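# Flip the inverted bottle upright back into the crate

## Task

A single bottle sits inverted in the crate; stand it the right way up and return it to the crate. The crate and the tray must end neither tilted nor displaced. It only counts if the bottle stays put without the robot holding it. Anything the robot is touching at the end must not settle downward by more than about a fingernail's width once released.

## Robot and tools

Robot: two Doosan M1013 six-joint arms, left_arm and right_arm, each carrying a Robotiq 2F-140 two-finger gripper and a wrist camera. The names are labels only, not image sides. Arm bases in the scene frame: left_arm at (-0.054, +0.652, 0) m, quat_wxyz (+0.999, 0, 0, -0.040); right_arm at (+0.023, -0.578, 0) m, quat_wxyz (+0.998, 0, 0, +0.068).

Scene frame: origin on the tabletop midway between the arms, +z up, +x out across the table, left_arm on the +y side. Gripper frame: fingers extend along +z and close along y. end_effector_position (link pinch) is the spot between the pads when shut; closed fingertips extend about 33 mm past it, open ones about 9 mm. Closing pushes the tips roughly 24 mm further from the arm, so keep clearance above surfaces. Reported hand positions can be off, especially at long reach.

execute_actions takes "actions": a list holding one item or nothing, plus optional "pictures" (boolean). Empty list: no command, returns state with images. An action item {"rows": [...], "steps": n} has 1 to 15 rows and n from 9 to 15 (default 15); each step is 1/30 s, each row is used for one step, and the final row repeats to fill the count. A wait item {"steps": n} has no rows, n up to 300, and counts from the previous result, including your reply time. Images come only with an empty list or pictures true. A refused call moves nothing.

Each row is one flat list of 18 numbers covering both arms, even when one arm stays still: left_arm first, then right_arm, 9 per arm. Per arm: six absolute joint target angles in radians (waist, shoulder, elbow, forearm roll, wrist pitch, wrist roll, same order as the Joint positions line), then gripper position, force_limit, speed, each in [-1, 1]. Nominal joint ranges: elbow -2.792 to 2.792, all others -6.283 to 6.283; real ends may differ by 0.010. A target beyond an end by over 0.010 and further out than the current angle is refused; a smaller overshoot is clipped, and a "joint sent to its limit" note may appear, possibly about an earlier action.

Gripper position is an absolute opening: +1 fully open (140 mm), about -0.8 where the pads touch, -1 closes until blocked. force_limit scales grip force (about 14 N at -1, 60 N at 0, 107 N at +1 on parts up to 40 mm wide). speed sets pad gap rate (about 30, 140, 250 mm/s at -1, 0, +1). To leave a gripper unchanged, repeat its last three values; a 0 is a real command. To grip, send -1 and confirm object_status 2. Status codes: 0 moving, 1 blocked while opening, 2 blocked while closing, 3 at target or pads met (thin items may still be held). To squeeze harder during status 2, raise force_limit and switch position between -1 and -0.98. position_measured is in counts, 3 open to 230 closed, not linear.

Motion limits: joint targets travel at most 2.09 rad/s (waist, shoulder), 3.14 (elbow), 3.93 (the three wrist joints), ramping up over 0.3 s, with an arm's joints arriving together. Targets are held within 0.456 rad (waist, shoulder), 0.683 (elbow), 0.854 (wrist joints) of measured angles, and scaled back if they would move the gripper over 70 mm from where it is. Arms keep heading to the last row while you think, until they settle or a step is HELD. The last 9 steps of each action run after its result is produced.

Result lines: per-arm state with end_effector_position (m), end_effector_quat_wxyz and velocities; Joint positions and Joint velocities blocks; joint torques (offset, scaled, noisy); Flange force (includes held weight, "no reading" when unavailable); object_status and position_measured. "joint command not followed" means a clearance check altered joint targets. HELD marks steps where part of your row was not sent. MOTOR HOT warns of heating under load; an OVER-TEMPERATURE FAULT brakes that arm until cool.

Faults: a joint torque reaching its load limit (waist and shoulder 316, elbow 148, wrist joints 41.8 N m, held weight included) or 144 N of outside force stops that arm for 10 s, dropping the rest of the call, and it yields to the contact. Avoid arm-to-arm contact and hard pushing.

zoom_image: camera (cam_head_left 672x504, cam_head_right 672x504, cam_left_wrist 504x504, cam_right_wrist 504x504) and region [x0, y0, x1, y1] in pixels from top-left, at most 504 by 504. read_manual (section "licences") returns licence text only. finished_scene takes scene, the current scene number; it ends the scene irreversibly and reports success. Replying without a tool call ends everything.

Avoid: dropping, slipping or slamming the bottle; tilting or shifting the crate or tray; knocking anything off the table; sudden disturbances may tug held items, so grip firmly; release so nothing rests on the gripper at the end.

Each tool is called by a JSON object that holds its "fn" and its "kwargs".

## Session

{"fn": "execute_actions", "kwargs": {"actions": []}}

Scene clock: 0.00 s of 7600.00 s.
left_arm: end_effector_position=(+0.5676, -0.1427, +0.3082) position_measured=3 object_status=3 end_effector_quat_wxyz=(+0.310, +0.795, +0.422, -0.307) end_effector_velocity=(-0.001, -0.001, +0.001) end_effector_angular_velocity=(-0.002, +0.001, -0.002) | right_arm: end_effector_position=(+0.2526, -0.2814, +0.3700) position_measured=3 object_status=3 end_effector_quat_wxyz=(-0.205, +0.743, -0.233, -0.594) end_effector_velocity=(-0.000, -0.000, +0.000) end_effector_angular_velocity=(+0.001, +0.000, -0.000)
Joint positions: left_arm=[-0.622  0.593  1.254 -0.953  1.081  0.275] | right_arm=[0.004 0.08  2.123 0.865 2.024 2.222]
Joint velocities: left_arm=[-0.     0.    -0.001 -0.002  0.002  0.001] | right_arm=[-0.    -0.     0.001  0.     0.    -0.001]
Joint torques (N m, as the joint torque sensors report them, + toward a larger angle): no reading
Flange force (N, the push that the arm receives, along the gripper's own x y z axes): no reading

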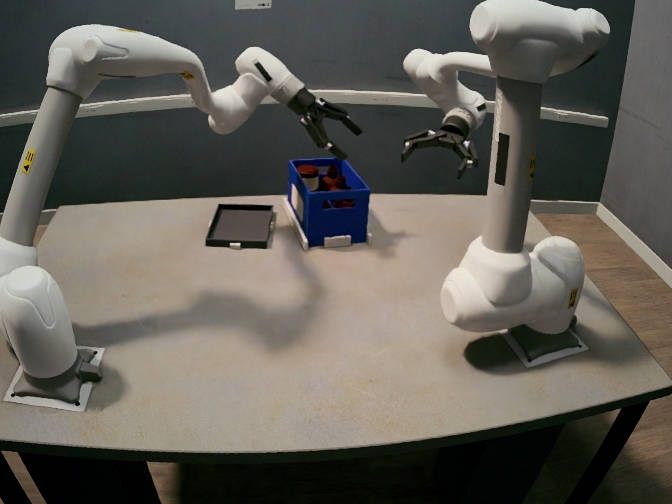

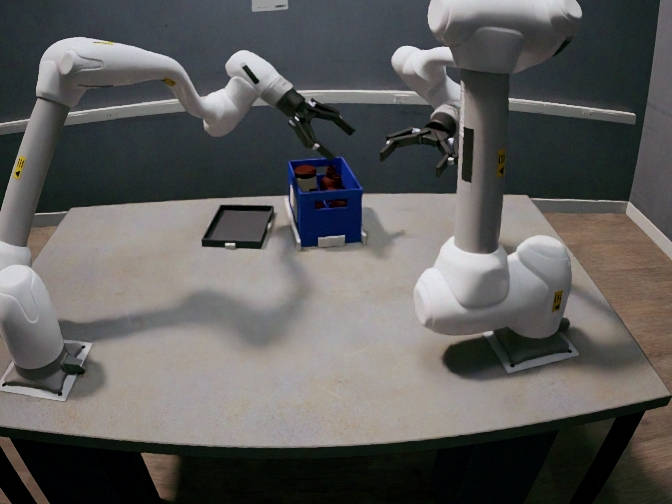

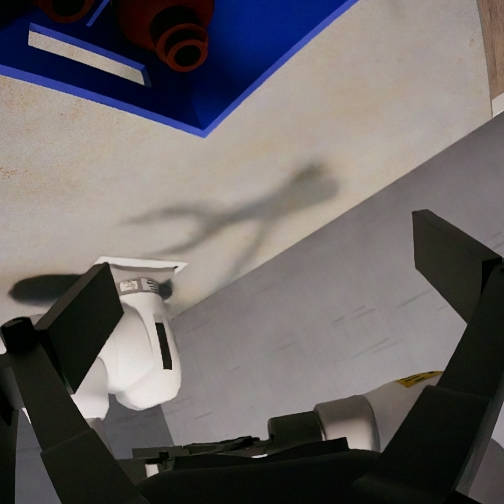

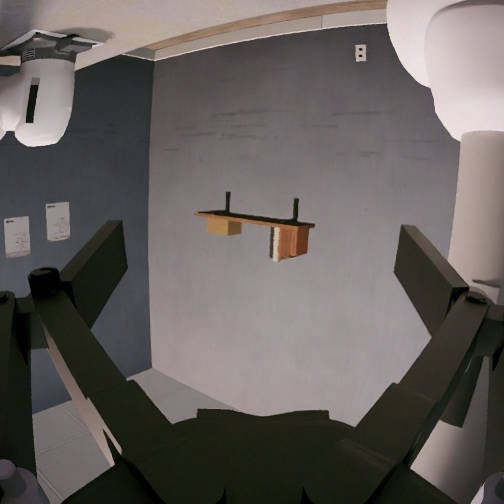

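{"fn": "zoom_image", "kwargs": {"camera": "cam_head_left", "region": [190, 130, 410, 270]}}

Region (190, 130, 410, 270) of cam_head_left's 672x504 image, scaled by 2.291, with more detail than that image has; it fills the top 321 rows of this view, and the rest is white.

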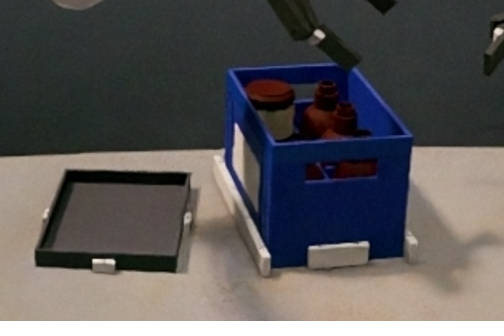

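{"fn": "execute_actions", "kwargs": {"actions": [{"rows": [[-0.741,0.664,0.6505,0,1.827,0.75,1,0,0, 0.004,0.08,2.123,0.865,2.024,2.222,1,0,0]], "steps": 15}]}}

{"fn": "execute_actions", "kwargs": {"actions": [{"steps": 30}], "pictures": true}}

Scene clock: 2.43 s of 7600.00 s.
left_arm: end_effector_position=(+0.5520, -0.1348, +0.3294) position_measured=3 object_status=3 end_effector_quat_wxyz=(+0.274, +0.875, +0.307, -0.256) end_effector_velocity=(-0.114, +0.169, +0.235) end_effector_angular_velocity=(+1.072, -1.958, -2.702) | right_arm: end_effector_position=(+0.2526, -0.2814, +0.3699) position_measured=3 object_status=3 end_effector_quat_wxyz=(-0.205, +0.743, -0.233, -0.594) end_effector_velocity=(-0.000, +0.000, -0.001) end_effector_angular_velocity=(-0.001, +0.001, -0.002)
Joint positions: left_arm=[-0.646  0.607  1.13  -0.776  1.235  0.373] | right_arm=[0.004 0.08  2.123 0.865 2.024 2.222]
Joint velocities: left_arm=[-0.289  0.173 -1.452  2.097  1.798  1.143] | right_arm=[-0.     0.     0.003  0.    -0.003 -0.   ]
Joint torques (N m, as the joint torque sensors report them, + toward a larger angle): left_arm=[  -9.24 -118.09  -57.16    2.37   -0.28    0.51] | right_arm=[  1.68 -41.99 -35.91   3.75   2.05   0.6 ]
Flange force (N, the push that the arm receives, along the gripper's own x y z axes): left_arm=[-4.4 0.9 -2.3] | right_arm=[3.2 6.0 0.6]
Steps of this call (steps 1 to 67: nothing new was sent; steps 68 to 73: the first 6 steps of this action). Readings (joint positions | what the end effector reports):
68: left_arm=[-0.622 0.593 1.254 -0.953 1.081 0.275] | right_arm=[0.004 0.080 2.123 0.865 2.024 2.222] | left_arm position_measured=3 object_status=3 | right_arm position_measured=3 object_status=3
69: left_arm=[-0.623 0.593 1.250 -0.946 1.087 0.279] | right_arm=[0.004 0.080 2.123 0.865 2.024 2.222] | left_arm position_measured=3 object_status=3 | right_arm position_measured=3 object_status=3
71: left_arm=[-0.631 0.598 1.210 -0.890 1.136 0.310] | right_arm=[0.004 0.080 2.123 0.865 2.024 2.222] | left_arm position_measured=3 object_status=3 | right_arm position_measured=3 object_status=3
73: the state above

Scene clock: 3.43 s of 7600.00 s.
left_arm: end_effector_position=(+0.5997, +0.0000, +0.4499) position_measured=3 object_status=3 end_effector_quat_wxyz=(+0.000, +1.000, -0.000, +0.000) end_effector_velocity=(+0.000, +0.000, +0.001) end_effector_angular_velocity=(-0.000, -0.000, -0.000) | right_arm: end_effector_position=(+0.2525, -0.2814, +0.3698) position_measured=3 object_status=3 end_effector_quat_wxyz=(-0.205, +0.743, -0.233, -0.594) end_effector_velocity=(-0.000, -0.000, -0.000) end_effector_angular_velocity=(-0.001, +0.000, +0.000)
Joint positions: left_arm=[-0.741  0.664  0.651 -0.     1.827  0.75 ] | right_arm=[0.004 0.08  2.123 0.865 2.024 2.222]
Joint velocities: left_arm=[ 0.     0.    -0.002 -0.     0.001  0.001] | right_arm=[-0. -0.  0. -0. -0.  0.]
Joint torques (N m, as the joint torque sensors report them, + toward a larger angle): left_arm=[   0.38 -104.89  -39.53    4.15    0.09    0.04] | right_arm=[  1.44 -41.98 -34.91   3.64   2.11   0.71]
Flange force (N, the push that the arm receives, along the gripper's own x y z axes): left_arm=[3.3 3.9 -2.8] | right_arm=[2.9 4.1 -0.5]
Kept back: nothing.
Steps of this call (steps 1 to 9: the last 9 steps of your previous action; steps 10 to 30: the robot went on to your last target). Readings (joint positions | what the end effector reports):
1: left_arm=[-0.656 0.613 1.081 -0.701 1.296 0.412] | right_arm=[0.004 0.080 2.123 0.865 2.024 2.222] | left_arm position_measured=3 object_status=3 | right_arm position_measured=3 object_status=3
2: left_arm=[-0.665 0.618 1.034 -0.628 1.353 0.448] | right_arm=[0.004 0.080 2.123 0.865 2.024 2.222] | left_arm position_measured=3 object_status=3 | right_arm position_measured=3 object_status=3
4: left_arm=[-0.681 0.628 0.955 -0.499 1.451 0.510] | right_arm=[0.004 0.080 2.123 0.865 2.024 2.222] | left_arm position_measured=3 object_status=3 | right_arm position_measured=3 object_status=3
8: left_arm=[-0.706 0.643 0.828 -0.290 1.608 0.611] | right_arm=[0.004 0.080 2.123 0.865 2.024 2.222] | left_arm position_measured=3 object_status=3 | right_arm position_measured=3 object_status=3
30: the state above

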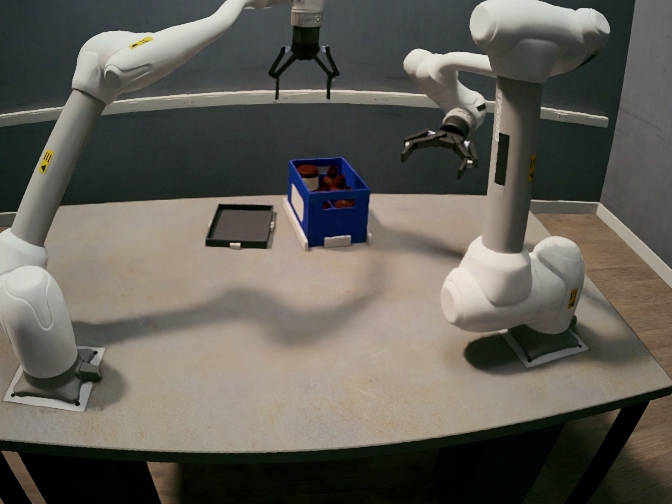

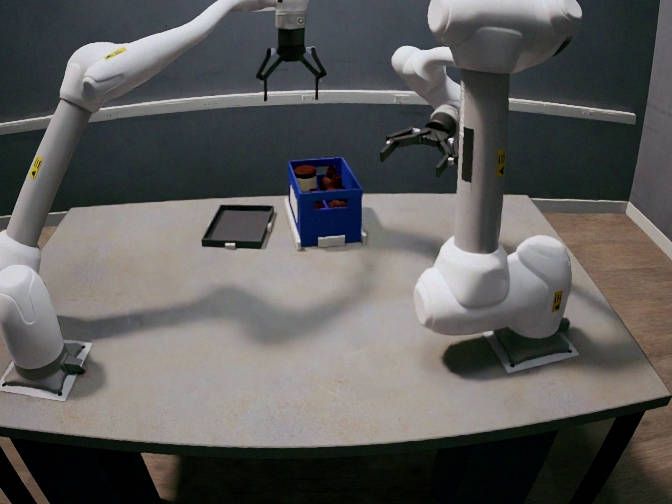

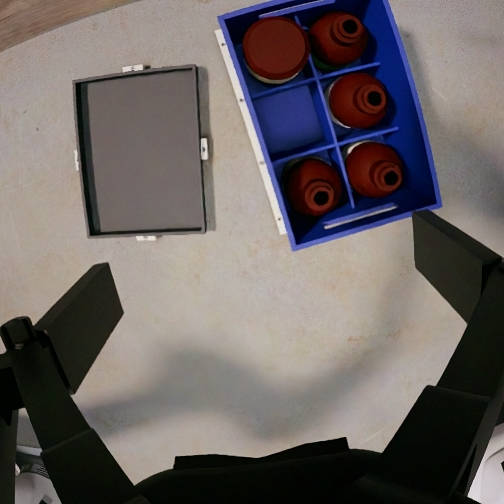

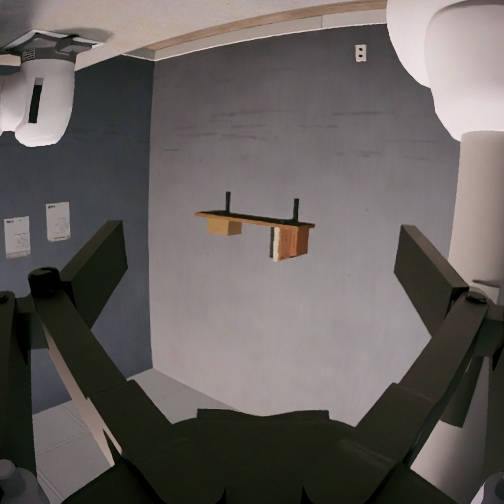

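{"fn": "execute_actions", "kwargs": {"actions": [{"rows": [[-0.7103,0.7629,0.6427,0,1.736,0.64,1,0,0, 0.004,0.08,2.123,0.865,2.024,2.222,1,0,0]], "steps": 15}]}}

{"fn": "execute_actions", "kwargs": {"actions": [{"steps": 20}], "pictures": true}}

Scene clock: 5.67 s of 7600.00 s.
left_arm: end_effector_position=(+0.6340, -0.0130, +0.3981) position_measured=3 object_status=3 end_effector_quat_wxyz=(-0.001, +0.999, +0.040, -0.001) end_effector_velocity=(+0.225, -0.070, -0.315) end_effector_angular_velocity=(-0.020, -0.023, +0.527) | right_arm: end_effector_position=(+0.2525, -0.2814, +0.3698) position_measured=3 object_status=3 end_effector_quat_wxyz=(-0.205, +0.743, -0.233, -0.594) end_effector_velocity=(+0.000, -0.000, +0.000) end_effector_angular_velocity=(+0.001, -0.001, -0.000)
Joint positions: left_arm=[-0.724  0.721  0.647 -0.     1.775  0.687] | right_arm=[0.004 0.08  2.123 0.865 2.024 2.222]
Joint velocities: left_arm=[ 0.118  0.356 -0.046  0.002 -0.34  -0.408] | right_arm=[-0.    -0.     0.     0.     0.    -0.001]
Joint torques (N m, as the joint torque sensors report them, + toward a larger angle): left_arm=[   2.1  -137.05  -49.22    5.17    0.26    0.23] | right_arm=[  1.78 -41.68 -34.81   3.59   2.04   0.53]
Flange force (N, the push that the arm receives, along the gripper's own x y z axes): left_arm=[4.0 4.8 -5.7] | right_arm=[1.5 4.7 -0.7]
Steps of this call (steps 1 to 15: the robot went on to your last target; steps 16 to 61: nothing new was sent; steps 62 to 67: the first 6 steps of this action). Readings (joint positions | what the end effector reports):
62: left_arm=[-0.741 0.664 0.650 0.000 1.827 0.750] | right_arm=[0.004 0.080 2.123 0.865 2.024 2.222] | left_arm position_measured=3 object_status=3 | right_arm position_measured=3 object_status=3
63: left_arm=[-0.740 0.667 0.650 0.000 1.825 0.747] | right_arm=[0.004 0.080 2.123 0.865 2.024 2.222] | left_arm position_measured=3 object_status=3 | right_arm position_measured=3 object_status=3
65: left_arm=[-0.733 0.693 0.648 0.000 1.800 0.717] | right_arm=[0.004 0.080 2.123 0.865 2.024 2.222] | left_arm position_measured=3 object_status=3 | right_arm position_measured=3 object_status=3
67: the state above

Scene clock: 6.33 s of 7600.00 s.
left_arm: end_effector_position=(+0.6594, -0.0201, +0.3601) position_measured=3 object_status=3 end_effector_quat_wxyz=(+0.000, +0.998, +0.070, +0.000) end_effector_velocity=(+0.000, -0.000, -0.000) end_effector_angular_velocity=(-0.001, +0.001, +0.000) | right_arm: end_effector_position=(+0.2525, -0.2814, +0.3698) position_measured=3 object_status=3 end_effector_quat_wxyz=(-0.205, +0.743, -0.233, -0.594) end_effector_velocity=(-0.001, -0.000, +0.001) end_effector_angular_velocity=(-0.001, -0.001, +0.000)
Joint positions: left_arm=[-0.71   0.763  0.643  0.     1.736  0.64 ] | right_arm=[0.004 0.08  2.123 0.865 2.024 2.222]
Joint velocities: left_arm=[ 0.     0.001 -0.001 -0.001  0.    -0.   ] | right_arm=[ 0.    -0.002  0.     0.     0.     0.002]
Joint torques (N m, as the joint torque sensors report them, + toward a larger angle): left_arm=[  -0.41 -112.84  -40.24    4.26    0.11    0.07] | right_arm=[  0.58 -42.07 -34.92   3.83   2.06   0.48]
Flange force (N, the push that the arm receives, along the gripper's own x y z axes): left_arm=[3.0 3.2 -2.3] | right_arm=[1.4 3.3 0.9]
Kept back: nothing.
Steps of this call (steps 1 to 9: the last 9 steps of your previous action; steps 10 to 20: the robot went on to your last target). Readings (joint positions | what the end effector reports):
1: left_arm=[-0.720 0.733 0.645 -0.000 1.764 0.674] | right_arm=[0.004 0.080 2.123 0.865 2.024 2.222] | left_arm position_measured=3 object_status=3 | right_arm position_measured=3 object_status=3
2: left_arm=[-0.717 0.743 0.644 -0.000 1.754 0.662] | right_arm=[0.004 0.080 2.123 0.865 2.024 2.222] | left_arm position_measured=3 object_status=3 | right_arm position_measured=3 object_status=3
4: left_arm=[-0.713 0.756 0.644 -0.000 1.743 0.648] | right_arm=[0.004 0.080 2.123 0.865 2.024 2.222] | left_arm position_measured=3 object_status=3 | right_arm position_measured=3 object_status=3
8: left_arm=[-0.711 0.762 0.643 -0.000 1.737 0.641] | right_arm=[0.004 0.080 2.123 0.865 2.024 2.222] | left_arm position_measured=3 object_status=3 | right_arm position_measured=3 object_status=3
20: the state above

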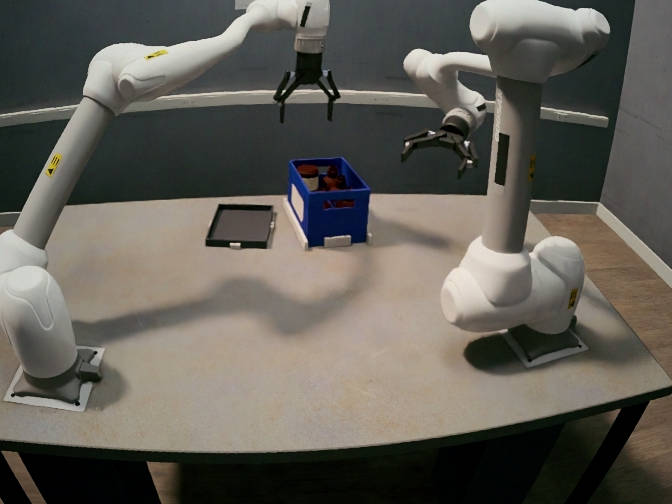

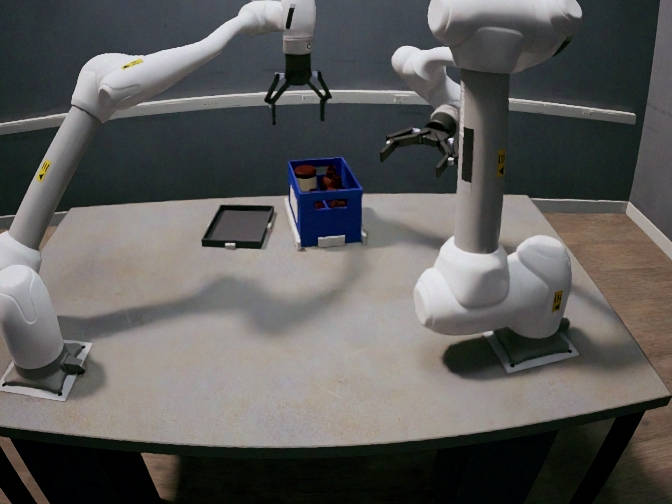

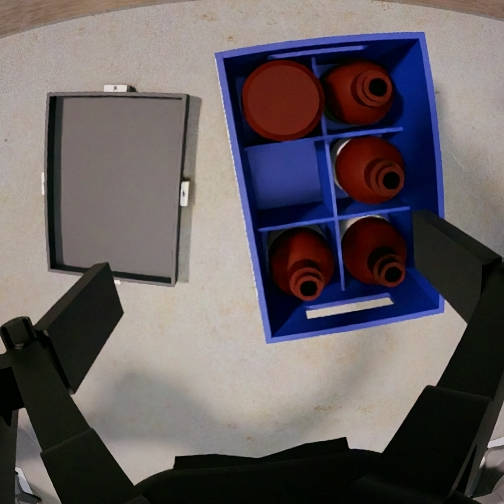

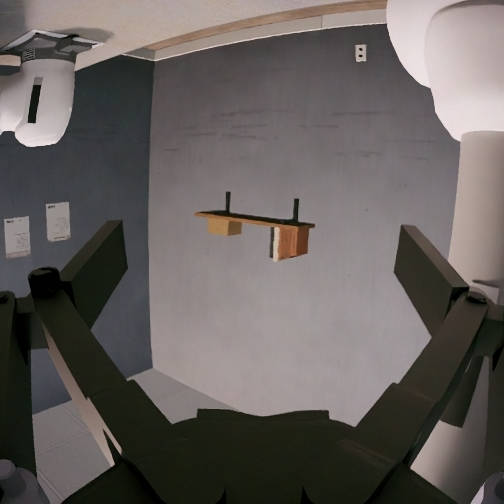

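{"fn": "execute_actions", "kwargs": {"actions": [{"rows": [[-0.8747,-0.06,2.485,0,-0.854,1.5708,1,0,0, 0.004,0.08,2.123,0.865,2.024,2.222,1,0,0]], "steps": 15}]}}

{"fn": "execute_actions", "kwargs": {"actions": [{"steps": 20}]}}

{"fn": "execute_actions", "kwargs": {"actions": [{"rows": [[-0.8747,-0.06,2.485,0,-0.854,1.5708,1,0,0, 0.461,0.544,1.0634,0,1.534,1.242,0.2,0,0]], "steps": 15}]}}

{"fn": "execute_actions", "kwargs": {"actions": [{"steps": 40}], "pictures": true}}

Scene clock: 12.40 s of 7600.00 s.
left_arm: end_effector_position=(+0.6392, -0.0451, +0.3744) position_measured=3 object_status=3 end_effector_quat_wxyz=(+0.045, +0.997, -0.033, +0.045) end_effector_velocity=(-0.251, -0.250, +0.184) end_effector_angular_velocity=(-0.878, -1.145, -2.253) | right_arm: end_effector_position=(+0.2525, -0.2814, +0.3698) position_measured=3 object_status=3 end_effector_quat_wxyz=(-0.205, +0.743, -0.233, -0.594) end_effector_velocity=(+0.000, +0.000, +0.000) end_effector_angular_velocity=(+0.002, -0.003, +0.001)
Joint positions: left_arm=[-0.743  0.67   0.782  0.     1.561  0.815] | right_arm=[0.004 0.08  2.123 0.865 2.024 2.222]
Joint velocities: left_arm=[-0.359 -1.033  1.527 -0.001 -1.917  1.909] | right_arm=[ 0.    -0.001 -0.001  0.     0.    -0.001]
Joint torques (N m, as the joint torque sensors report them, + toward a larger angle): left_arm=[  -3.2  -139.6   -45.52    4.61    0.49   -0.01] | right_arm=[  1.56 -40.85 -34.75   3.82   2.06   0.56]
Flange force (N, the push that the arm receives, along the gripper's own x y z axes): left_arm=[2.4 2.9 1.2] | right_arm=[0.3 5.5 -0.1]
Steps of this call (steps 1 to 15: the robot went on to your last target; steps 16 to 90: nothing new was sent; then 2.87 s passed at rest; steps 91 to 96: the first 6 steps of this action). Readings (joint positions | what the end effector reports):
91: left_arm=[-0.710 0.763 0.643 0.000 1.736 0.640] | right_arm=[0.004 0.080 2.123 0.865 2.024 2.222] | left_arm position_measured=3 object_status=3 | right_arm position_measured=3 object_status=3
92: left_arm=[-0.711 0.759 0.649 0.000 1.729 0.647] | right_arm=[0.004 0.080 2.123 0.865 2.024 2.222] | left_arm position_measured=3 object_status=3 | right_arm position_measured=3 object_status=3
94: left_arm=[-0.721 0.730 0.693 0.000 1.673 0.703] | right_arm=[0.004 0.080 2.123 0.865 2.024 2.222] | left_arm position_measured=3 object_status=3 | right_arm position_measured=3 object_status=3
96: the state above

Scene clock: 13.07 s of 7600.00 s.
left_arm: end_effector_position=(+0.4866, -0.0207, +0.4006) position_measured=3 object_status=3 end_effector_quat_wxyz=(+0.231, +0.817, -0.351, +0.396) end_effector_velocity=(-0.165, +0.159, -0.266) end_effector_angular_velocity=(-0.371, -0.523, -0.185) | right_arm: end_effector_position=(+0.2525, -0.2814, +0.3698) position_measured=3 object_status=3 end_effector_quat_wxyz=(-0.205, +0.743, -0.233, -0.594) end_effector_velocity=(+0.000, -0.000, +0.000) end_effector_angular_velocity=(+0.001, +0.000, -0.000)
Joint positions: left_arm=[-0.853  0.099  1.792  0.     0.299  1.448] | right_arm=[0.004 0.08  2.123 0.865 2.024 2.222]
Joint velocities: left_arm=[-0.043 -0.318  1.166  0.    -1.457  0.244] | right_arm=[-0.     0.    -0.     0.     0.001 -0.001]
Joint torques (N m, as the joint torque sensors report them, + toward a larger angle): left_arm=[ -0.11 -48.59 -41.81   4.2   -2.47   0.11] | right_arm=[  1.36 -42.09 -34.83   3.79   2.01   0.62]
Flange force (N, the push that the arm receives, along the gripper's own x y z axes): left_arm=no reading | right_arm=[2.3 4.0 -0.8]
Kept back: nothing.
Steps of this call (steps 1 to 9: the last 9 steps of your previous action; steps 10 to 20: the robot went on to your last target). Readings (joint positions | what the end effector reports):
1: left_arm=[-0.754 0.636 0.834 0.000 1.497 0.878] | right_arm=[0.004 0.080 2.123 0.865 2.024 2.222] | left_arm position_measured=3 object_status=3 | right_arm position_measured=3 object_status=3
2: left_arm=[-0.765 0.602 0.884 0.000 1.434 0.937] | right_arm=[0.004 0.080 2.123 0.865 2.024 2.222] | left_arm position_measured=3 object_status=3 | right_arm position_measured=3 object_status=3
4: left_arm=[-0.783 0.534 0.986 0.000 1.306 1.043] | right_arm=[0.004 0.080 2.123 0.865 2.024 2.222] | left_arm position_measured=3 object_status=3 | right_arm position_measured=3 object_status=3
8: left_arm=[-0.812 0.394 1.197 0.000 1.043 1.211] | right_arm=[0.004 0.080 2.123 0.865 2.024 2.222] | left_arm position_measured=3 object_status=3 | right_arm position_measured=3 object_status=3
20: the state above

Scene clock: 13.27 s of 7600.00 s.
left_arm: end_effector_position=(+0.4540, +0.0137, +0.3518) position_measured=3 object_status=3 end_effector_quat_wxyz=(+0.251, +0.780, -0.357, +0.448) end_effector_velocity=(-0.166, +0.181, -0.159) end_effector_angular_velocity=(-0.599, -0.648, -0.125) | right_arm: end_effector_position=(+0.2910, -0.2746, +0.3301) position_measured=37 object_status=0 end_effector_quat_wxyz=(-0.177, +0.810, -0.164, -0.535) end_effector_velocity=(+0.310, +0.057, -0.270) end_effector_angular_velocity=(-0.007, -1.327, +1.093)
Joint positions: left_arm=[-0.86   0.047  2.014  0.     0.002  1.489] | right_arm=[0.075 0.151 2.016 0.732 1.948 2.087]
Joint velocities: left_arm=[-0.034 -0.252  1.105 -0.    -1.718  0.194] | right_arm=[ 0.499  0.505 -0.794 -0.933 -0.526 -0.99 ]
Joint torques (N m, as the joint torque sensors report them, + toward a larger angle): left_arm=[  0.58 -48.18 -37.14   3.59  -2.13  -0.03] | right_arm=[ -0.71 -59.05 -32.53   4.31   2.33   0.94]
Flange force (N, the push that the arm receives, along the gripper's own x y z axes): left_arm=no reading | right_arm=[2.8 3.3 -1.3]
Steps of this call (steps 1 to 6: the first 6 steps of this action). Readings (joint positions | what the end effector reports):
1: left_arm=[-0.855 0.089 1.831 0.000 0.251 1.456] | right_arm=[0.004 0.080 2.123 0.865 2.024 2.222] | left_arm position_measured=3 object_status=3 | right_arm position_measured=3 object_status=0
2: left_arm=[-0.856 0.080 1.868 0.000 0.204 1.463] | right_arm=[0.008 0.083 2.118 0.858 2.020 2.215] | left_arm position_measured=3 object_status=3 | right_arm position_measured=6 object_status=0
4: left_arm=[-0.858 0.063 1.941 0.000 0.109 1.476] | right_arm=[0.037 0.112 2.074 0.803 1.988 2.159] | left_arm position_measured=3 object_status=3 | right_arm position_measured=21 object_status=0
6: the state above

Scene clock: 14.60 s of 7600.00 s.
left_arm: end_effector_position=(+0.3565, +0.1311, +0.3498) position_measured=3 object_status=3 end_effector_quat_wxyz=(+0.325, +0.628, -0.325, +0.628) end_effector_velocity=(+0.000, -0.000, +0.000) end_effector_angular_velocity=(-0.001, +0.001, +0.000) | right_arm: end_effector_position=(+0.7288, -0.0577, +0.3286) position_measured=104 object_status=3 end_effector_quat_wxyz=(-0.002, +0.896, +0.443, -0.003) end_effector_velocity=(+0.034, +0.030, +0.019) end_effector_angular_velocity=(-0.002, -0.105, +0.104)
Joint positions: left_arm=[-0.875 -0.06   2.485 -0.    -0.854  1.571] | right_arm=[0.459 0.542 1.07  0.004 1.536 1.247]
Joint velocities: left_arm=[ 0.     0.    -0.001 -0.    -0.    -0.001] | right_arm=[ 0.029  0.032 -0.084 -0.061 -0.033 -0.073]
Joint torques (N m, as the joint torque sensors report them, + toward a larger angle): left_arm=[  0.53 -23.34 -29.42   2.85  -2.35   0.21] | right_arm=[ -0.66 -95.75 -40.24   4.18   0.57   0.77]
Flange force (N, the push that the arm receives, along the gripper's own x y z axes): left_arm=[0.9 1.0 0.3] | right_arm=[-5.6 5.0 2.0]
Kept back: nothing.
Steps of this call (steps 1 to 9: the last 9 steps of your previous action; steps 10 to 40: the robot went on to your last target). Readings (joint positions | what the end effector reports):
1: left_arm=[-0.862 0.038 2.052 0.000 -0.059 1.495] | right_arm=[0.091 0.167 1.989 0.701 1.931 2.054] | left_arm position_measured=3 object_status=3 | right_arm position_measured=44 object_status=0
2: left_arm=[-0.863 0.029 2.090 0.000 -0.124 1.502] | right_arm=[0.106 0.183 1.963 0.673 1.915 2.021] | left_arm position_measured=3 object_status=3 | right_arm position_measured=52 object_status=0
4: left_arm=[-0.865 0.012 2.165 0.000 -0.261 1.515] | right_arm=[0.134 0.211 1.910 0.619 1.884 1.959] | left_arm position_measured=3 object_status=3 | right_arm position_measured=67 object_status=0
8: left_arm=[-0.869 -0.019 2.303 0.000 -0.517 1.539] | right_arm=[0.185 0.263 1.804 0.523 1.830 1.848] | left_arm position_measured=3 object_status=3 | right_arm position_measured=97 object_status=0
40: the state above

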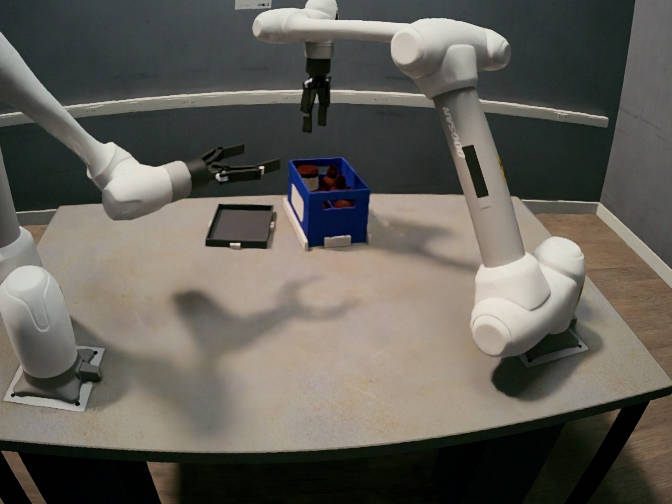

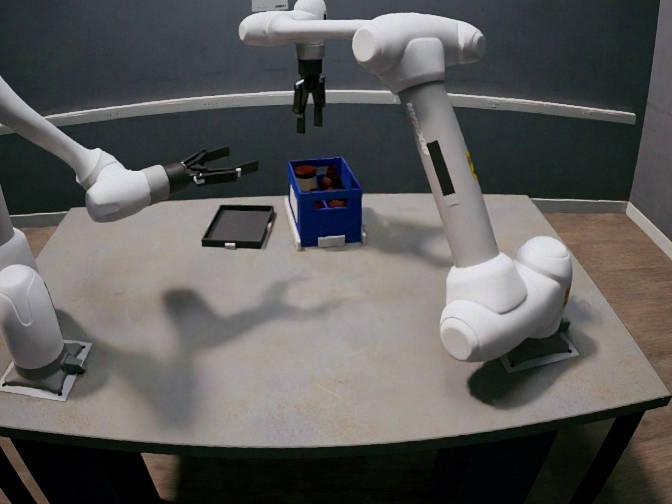

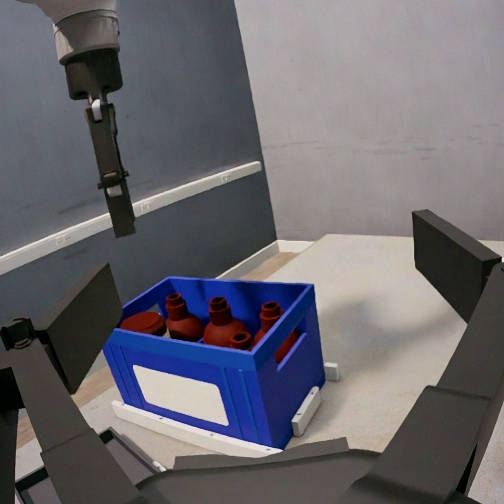

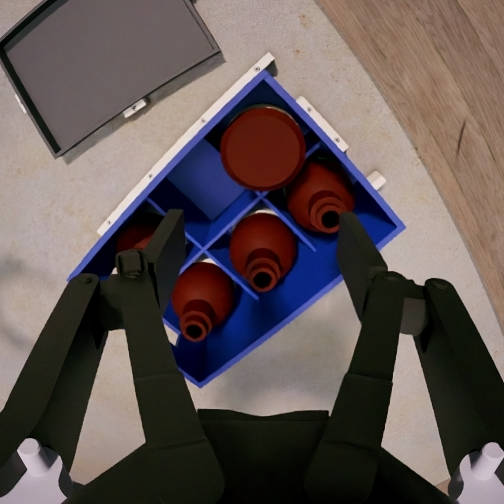

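{"fn": "execute_actions", "kwargs": {"actions": [{"rows": [[-0.8747,-0.06,2.485,0,-0.854,1.5708,1,0,0, 0.461,0.562,1.1971,0,1.3825,1.242,0.1,0,0]], "steps": 15}]}}

{"fn": "execute_actions", "kwargs": {"actions": [{"steps": 20}], "pictures": true}}

Scene clock: 15.50 s of 7600.00 s.
left_arm: end_effector_position=(+0.3565, +0.1311, +0.3498) position_measured=3 object_status=3 end_effector_quat_wxyz=(+0.325, +0.628, -0.325, +0.628) end_effector_velocity=(+0.000, +0.000, +0.000) end_effector_angular_velocity=(-0.001, +0.000, +0.001) | right_arm: end_effector_position=(+0.7324, -0.0547, +0.2689) position_measured=117 object_status=0 end_effector_quat_wxyz=(+0.000, +0.895, +0.446, -0.000) end_effector_velocity=(-0.008, -0.005, -0.355) end_effector_angular_velocity=(+0.004, -0.007, +0.001)
Joint positions: left_arm=[-0.875 -0.06   2.485 -0.    -0.854  1.571] | right_arm=[ 0.461  0.557  1.153 -0.     1.432  1.242]
Joint velocities: left_arm=[ 0.     0.     0.    -0.001 -0.001  0.   ] | right_arm=[ 0.     0.066  0.537 -0.    -0.61  -0.   ]
Joint torques (N m, as the joint torque sensors report them, + toward a larger angle): left_arm=[  0.79 -23.35 -30.03   2.84  -2.28   0.02] | right_arm=[   1.66 -117.73  -53.29    5.57    0.15    0.54]
Flange force (N, the push that the arm receives, along the gripper's own x y z axes): left_arm=[0.1 2.3 -1.0] | right_arm=[-4.5 0.4 0.7]
Steps of this call (steps 1 to 21: the robot went on to your last target; steps 22 to 27: the first 6 steps of this action). Readings (joint positions | what the end effector reports):
22: left_arm=[-0.875 -0.060 2.485 -0.000 -0.854 1.571] | right_arm=[0.461 0.544 1.063 -0.000 1.534 1.242] | left_arm position_measured=3 object_status=3 | right_arm position_measured=104 object_status=0
23: left_arm=[-0.875 -0.060 2.485 -0.000 -0.854 1.571] | right_arm=[0.461 0.544 1.068 -0.000 1.527 1.242] | left_arm position_measured=3 object_status=3 | right_arm position_measured=107 object_status=0
25: left_arm=[-0.875 -0.060 2.485 -0.000 -0.854 1.571] | right_arm=[0.461 0.550 1.109 -0.000 1.481 1.242] | left_arm position_measured=3 object_status=3 | right_arm position_measured=117 object_status=0
27: the state above

Scene clock: 16.17 s of 7600.00 s.
left_arm: end_effector_position=(+0.3565, +0.1311, +0.3498) position_measured=3 object_status=3 end_effector_quat_wxyz=(+0.325, +0.628, -0.325, +0.628) end_effector_velocity=(-0.001, +0.000, -0.001) end_effector_angular_velocity=(+0.000, +0.001, -0.000) | right_arm: end_effector_position=(+0.7312, -0.0555, +0.2400) position_measured=117 object_status=3 end_effector_quat_wxyz=(+0.000, +0.895, +0.446, +0.000) end_effector_velocity=(-0.000, +0.000, -0.001) end_effector_angular_velocity=(+0.001, +0.001, -0.001)
Joint positions: left_arm=[-0.875 -0.06   2.485 -0.    -0.854  1.571] | right_arm=[ 0.461  0.562  1.197 -0.     1.383  1.242]
Joint velocities: left_arm=[-0.001  0.     0.002 -0.001 -0.001 -0.   ] | right_arm=[ 0.     0.     0.001  0.001 -0.001  0.001]
Joint torques (N m, as the joint torque sensors report them, + toward a larger angle): left_arm=[  0.1  -23.07 -29.45   2.87  -2.26   0.06] | right_arm=[  2.23 -97.28 -42.21   4.55   0.06   0.57]
Flange force (N, the push that the arm receives, along the gripper's own x y z axes): left_arm=[0.5 0.4 -0.4] | right_arm=[-2.7 2.5 2.2]
Kept back: nothing.
Steps of this call (steps 1 to 9: the last 9 steps of your previous action; steps 10 to 20: the robot went on to your last target). Readings (joint positions | what the end effector reports):
1: left_arm=[-0.875 -0.060 2.485 -0.000 -0.854 1.571] | right_arm=[0.461 0.559 1.169 -0.000 1.414 1.242] | left_arm position_measured=3 object_status=3 | right_arm position_measured=117 object_status=0
2: left_arm=[-0.875 -0.060 2.485 -0.000 -0.854 1.571] | right_arm=[0.461 0.560 1.181 -0.000 1.401 1.242] | left_arm position_measured=3 object_status=3 | right_arm position_measured=117 object_status=0
4: left_arm=[-0.875 -0.060 2.485 -0.000 -0.854 1.571] | right_arm=[0.461 0.561 1.191 -0.000 1.389 1.242] | left_arm position_measured=3 object_status=3 | right_arm position_measured=117 object_status=0
8: left_arm=[-0.875 -0.060 2.485 -0.000 -0.854 1.571] | right_arm=[0.461 0.562 1.196 -0.000 1.384 1.242] | left_arm position_measured=3 object_status=3 | right_arm position_measured=117 object_status=3
20: the state above

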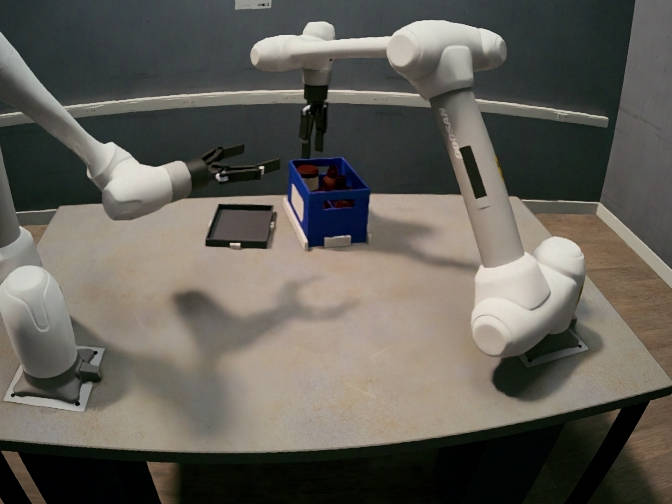

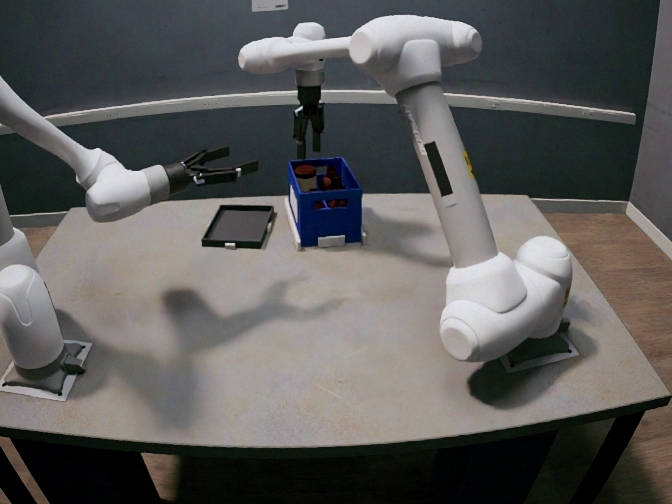

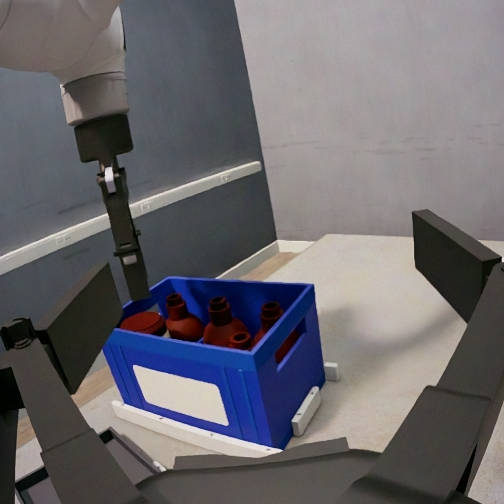

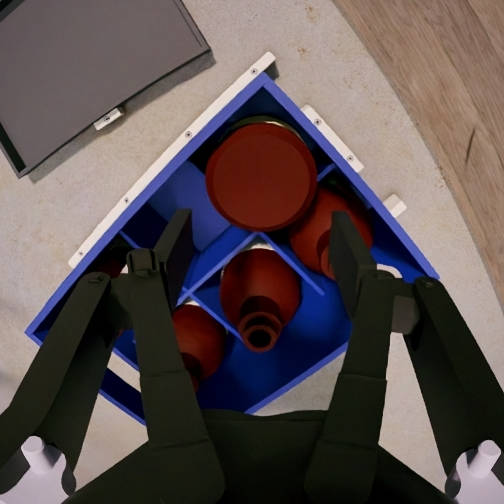

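{"fn": "execute_actions", "kwargs": {"actions": [{"rows": [[-0.8747,-0.06,2.485,0,-0.854,1.5708,1,0,0, 0.464,0.5853,1.2051,0,1.3512,1.245,0.13,0,0]], "steps": 15}]}}

{"fn": "execute_actions", "kwargs": {"actions": [{"steps": 15}], "pictures": true}}

Scene clock: 17.37 s of 7600.00 s.
left_arm: end_effector_position=(+0.3565, +0.1311, +0.3498) position_measured=3 object_status=3 end_effector_quat_wxyz=(+0.325, +0.628, -0.325, +0.628) end_effector_velocity=(+0.001, -0.000, +0.002) end_effector_angular_velocity=(-0.003, -0.001, +0.001) | right_arm: end_effector_position=(+0.7360, -0.0495, +0.2183) position_measured=113 object_status=0 end_effector_quat_wxyz=(-0.000, +0.895, +0.446, -0.000) end_effector_velocity=(+0.010, +0.014, -0.040) end_effector_angular_velocity=(+0.005, -0.007, +0.000)
Joint positions: left_arm=[-0.875 -0.06   2.485 -0.    -0.854  1.571] | right_arm=[0.463 0.582 1.204 0.    1.356 1.245]
Joint velocities: left_arm=[ 0.    -0.    -0.002 -0.001 -0.002 -0.   ] | right_arm=[ 0.007  0.038  0.011 -0.    -0.058  0.006]
Joint torques (N m, as the joint torque sensors report them, + toward a larger angle): left_arm=[ -0.47 -23.05 -29.12   2.74  -2.26  -0.01] | right_arm=[   1.63 -104.88  -43.63    4.46    0.16    0.39]
Flange force (N, the push that the arm receives, along the gripper's own x y z axes): left_arm=[1.2 -1.8 0.3] | right_arm=[-3.4 1.8 0.2]
Steps of this call (steps 1 to 15: the robot went on to your last target; steps 16 to 30: nothing new was sent; steps 31 to 36: the first 6 steps of this action). Readings (joint positions | what the end effector reports):
31: left_arm=[-0.875 -0.060 2.485 -0.000 -0.854 1.571] | right_arm=[0.461 0.562 1.197 0.000 1.382 1.242] | left_arm position_measured=3 object_status=3 | right_arm position_measured=117 object_status=0
32: left_arm=[-0.875 -0.060 2.485 -0.000 -0.854 1.571] | right_arm=[0.461 0.565 1.198 0.000 1.378 1.242] | left_arm position_measured=3 object_status=3 | right_arm position_measured=115 object_status=0
34: left_arm=[-0.875 -0.060 2.485 -0.000 -0.854 1.571] | right_arm=[0.463 0.577 1.203 0.000 1.362 1.244] | left_arm position_measured=3 object_status=3 | right_arm position_measured=113 object_status=0
36: the state above

Scene clock: 17.87 s of 7600.00 s.
left_arm: end_effector_position=(+0.3565, +0.1311, +0.3498) position_measured=3 object_status=3 end_effector_quat_wxyz=(+0.325, +0.628, -0.325, +0.628) end_effector_velocity=(+0.002, -0.000, +0.002) end_effector_angular_velocity=(-0.005, +0.002, +0.003) | right_arm: end_effector_position=(+0.7367, -0.0485, +0.2150) position_measured=113 object_status=3 end_effector_quat_wxyz=(-0.000, +0.895, +0.446, -0.000) end_effector_velocity=(+0.000, -0.001, -0.000) end_effector_angular_velocity=(-0.001, +0.000, -0.000)
Joint positions: left_arm=[-0.875 -0.06   2.485 -0.    -0.854  1.571] | right_arm=[0.464 0.585 1.205 0.    1.351 1.245]
Joint velocities: left_arm=[ 0.001  0.001 -0.003 -0.003 -0.    -0.002] | right_arm=[-0.001 -0.     0.001 -0.001 -0.    -0.001]
Joint torques (N m, as the joint torque sensors report them, + toward a larger angle): left_arm=[  0.38 -23.56 -29.35   2.76  -2.28  -0.01] | right_arm=[  1.76 -98.54 -41.96   4.3    0.1    0.52]
Flange force (N, the push that the arm receives, along the gripper's own x y z axes): left_arm=[-0.2 0.8 1.1] | right_arm=[-3.3 2.0 2.0]
Kept back: nothing.
Steps of this call (steps 1 to 9: the last 9 steps of your previous action; steps 10 to 15: the robot went on to your last target). Readings (joint positions | what the end effector reports):
1: left_arm=[-0.875 -0.060 2.485 -0.000 -0.854 1.571] | right_arm=[0.464 0.583 1.204 0.000 1.354 1.245] | left_arm position_measured=3 object_status=3 | right_arm position_measured=113 object_status=0
2: left_arm=[-0.875 -0.060 2.485 -0.000 -0.854 1.571] | right_arm=[0.464 0.584 1.205 0.000 1.353 1.245] | left_arm position_measured=3 object_status=3 | right_arm position_measured=113 object_status=3
4: left_arm=[-0.875 -0.060 2.485 -0.000 -0.854 1.571] | right_arm=[0.464 0.585 1.205 0.000 1.352 1.245] | left_arm position_measured=3 object_status=3 | right_arm position_measured=113 object_status=3
8: left_arm=[-0.875 -0.060 2.485 -0.000 -0.854 1.571] | right_arm=[0.464 0.585 1.205 0.000 1.351 1.245] | left_arm position_measured=3 object_status=3 | right_arm position_measured=113 object_status=3
15: the state above
All arms were judged still, so your last target was given up. Only a new action makes them travel on or press farther. Fingers that are still opening or closing keep moving.

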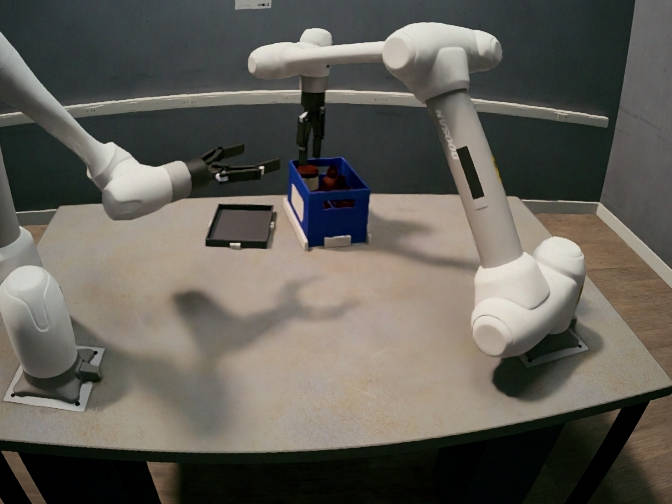

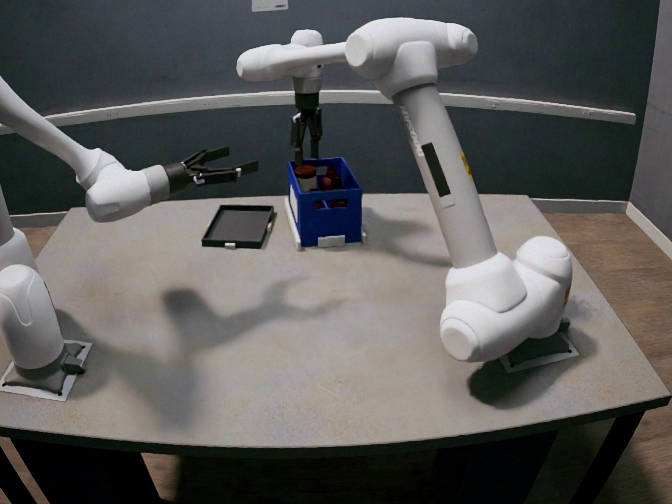

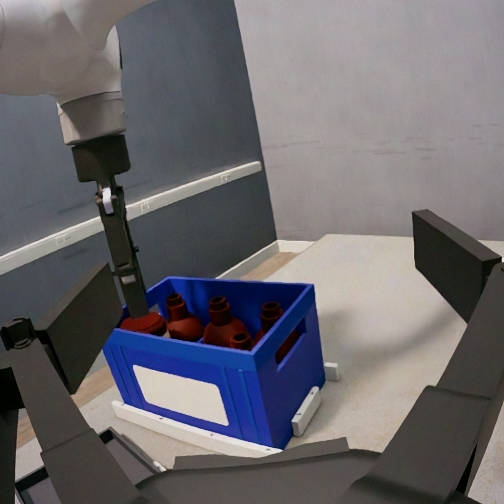

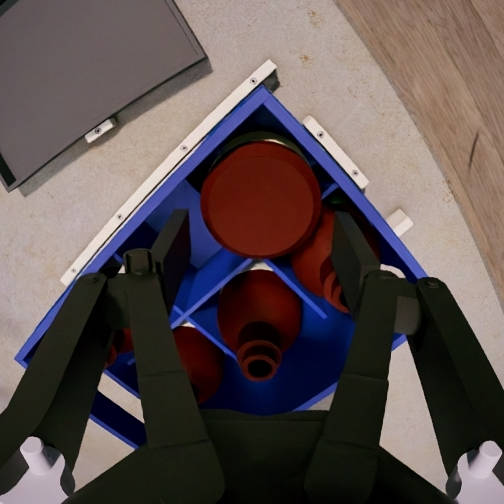

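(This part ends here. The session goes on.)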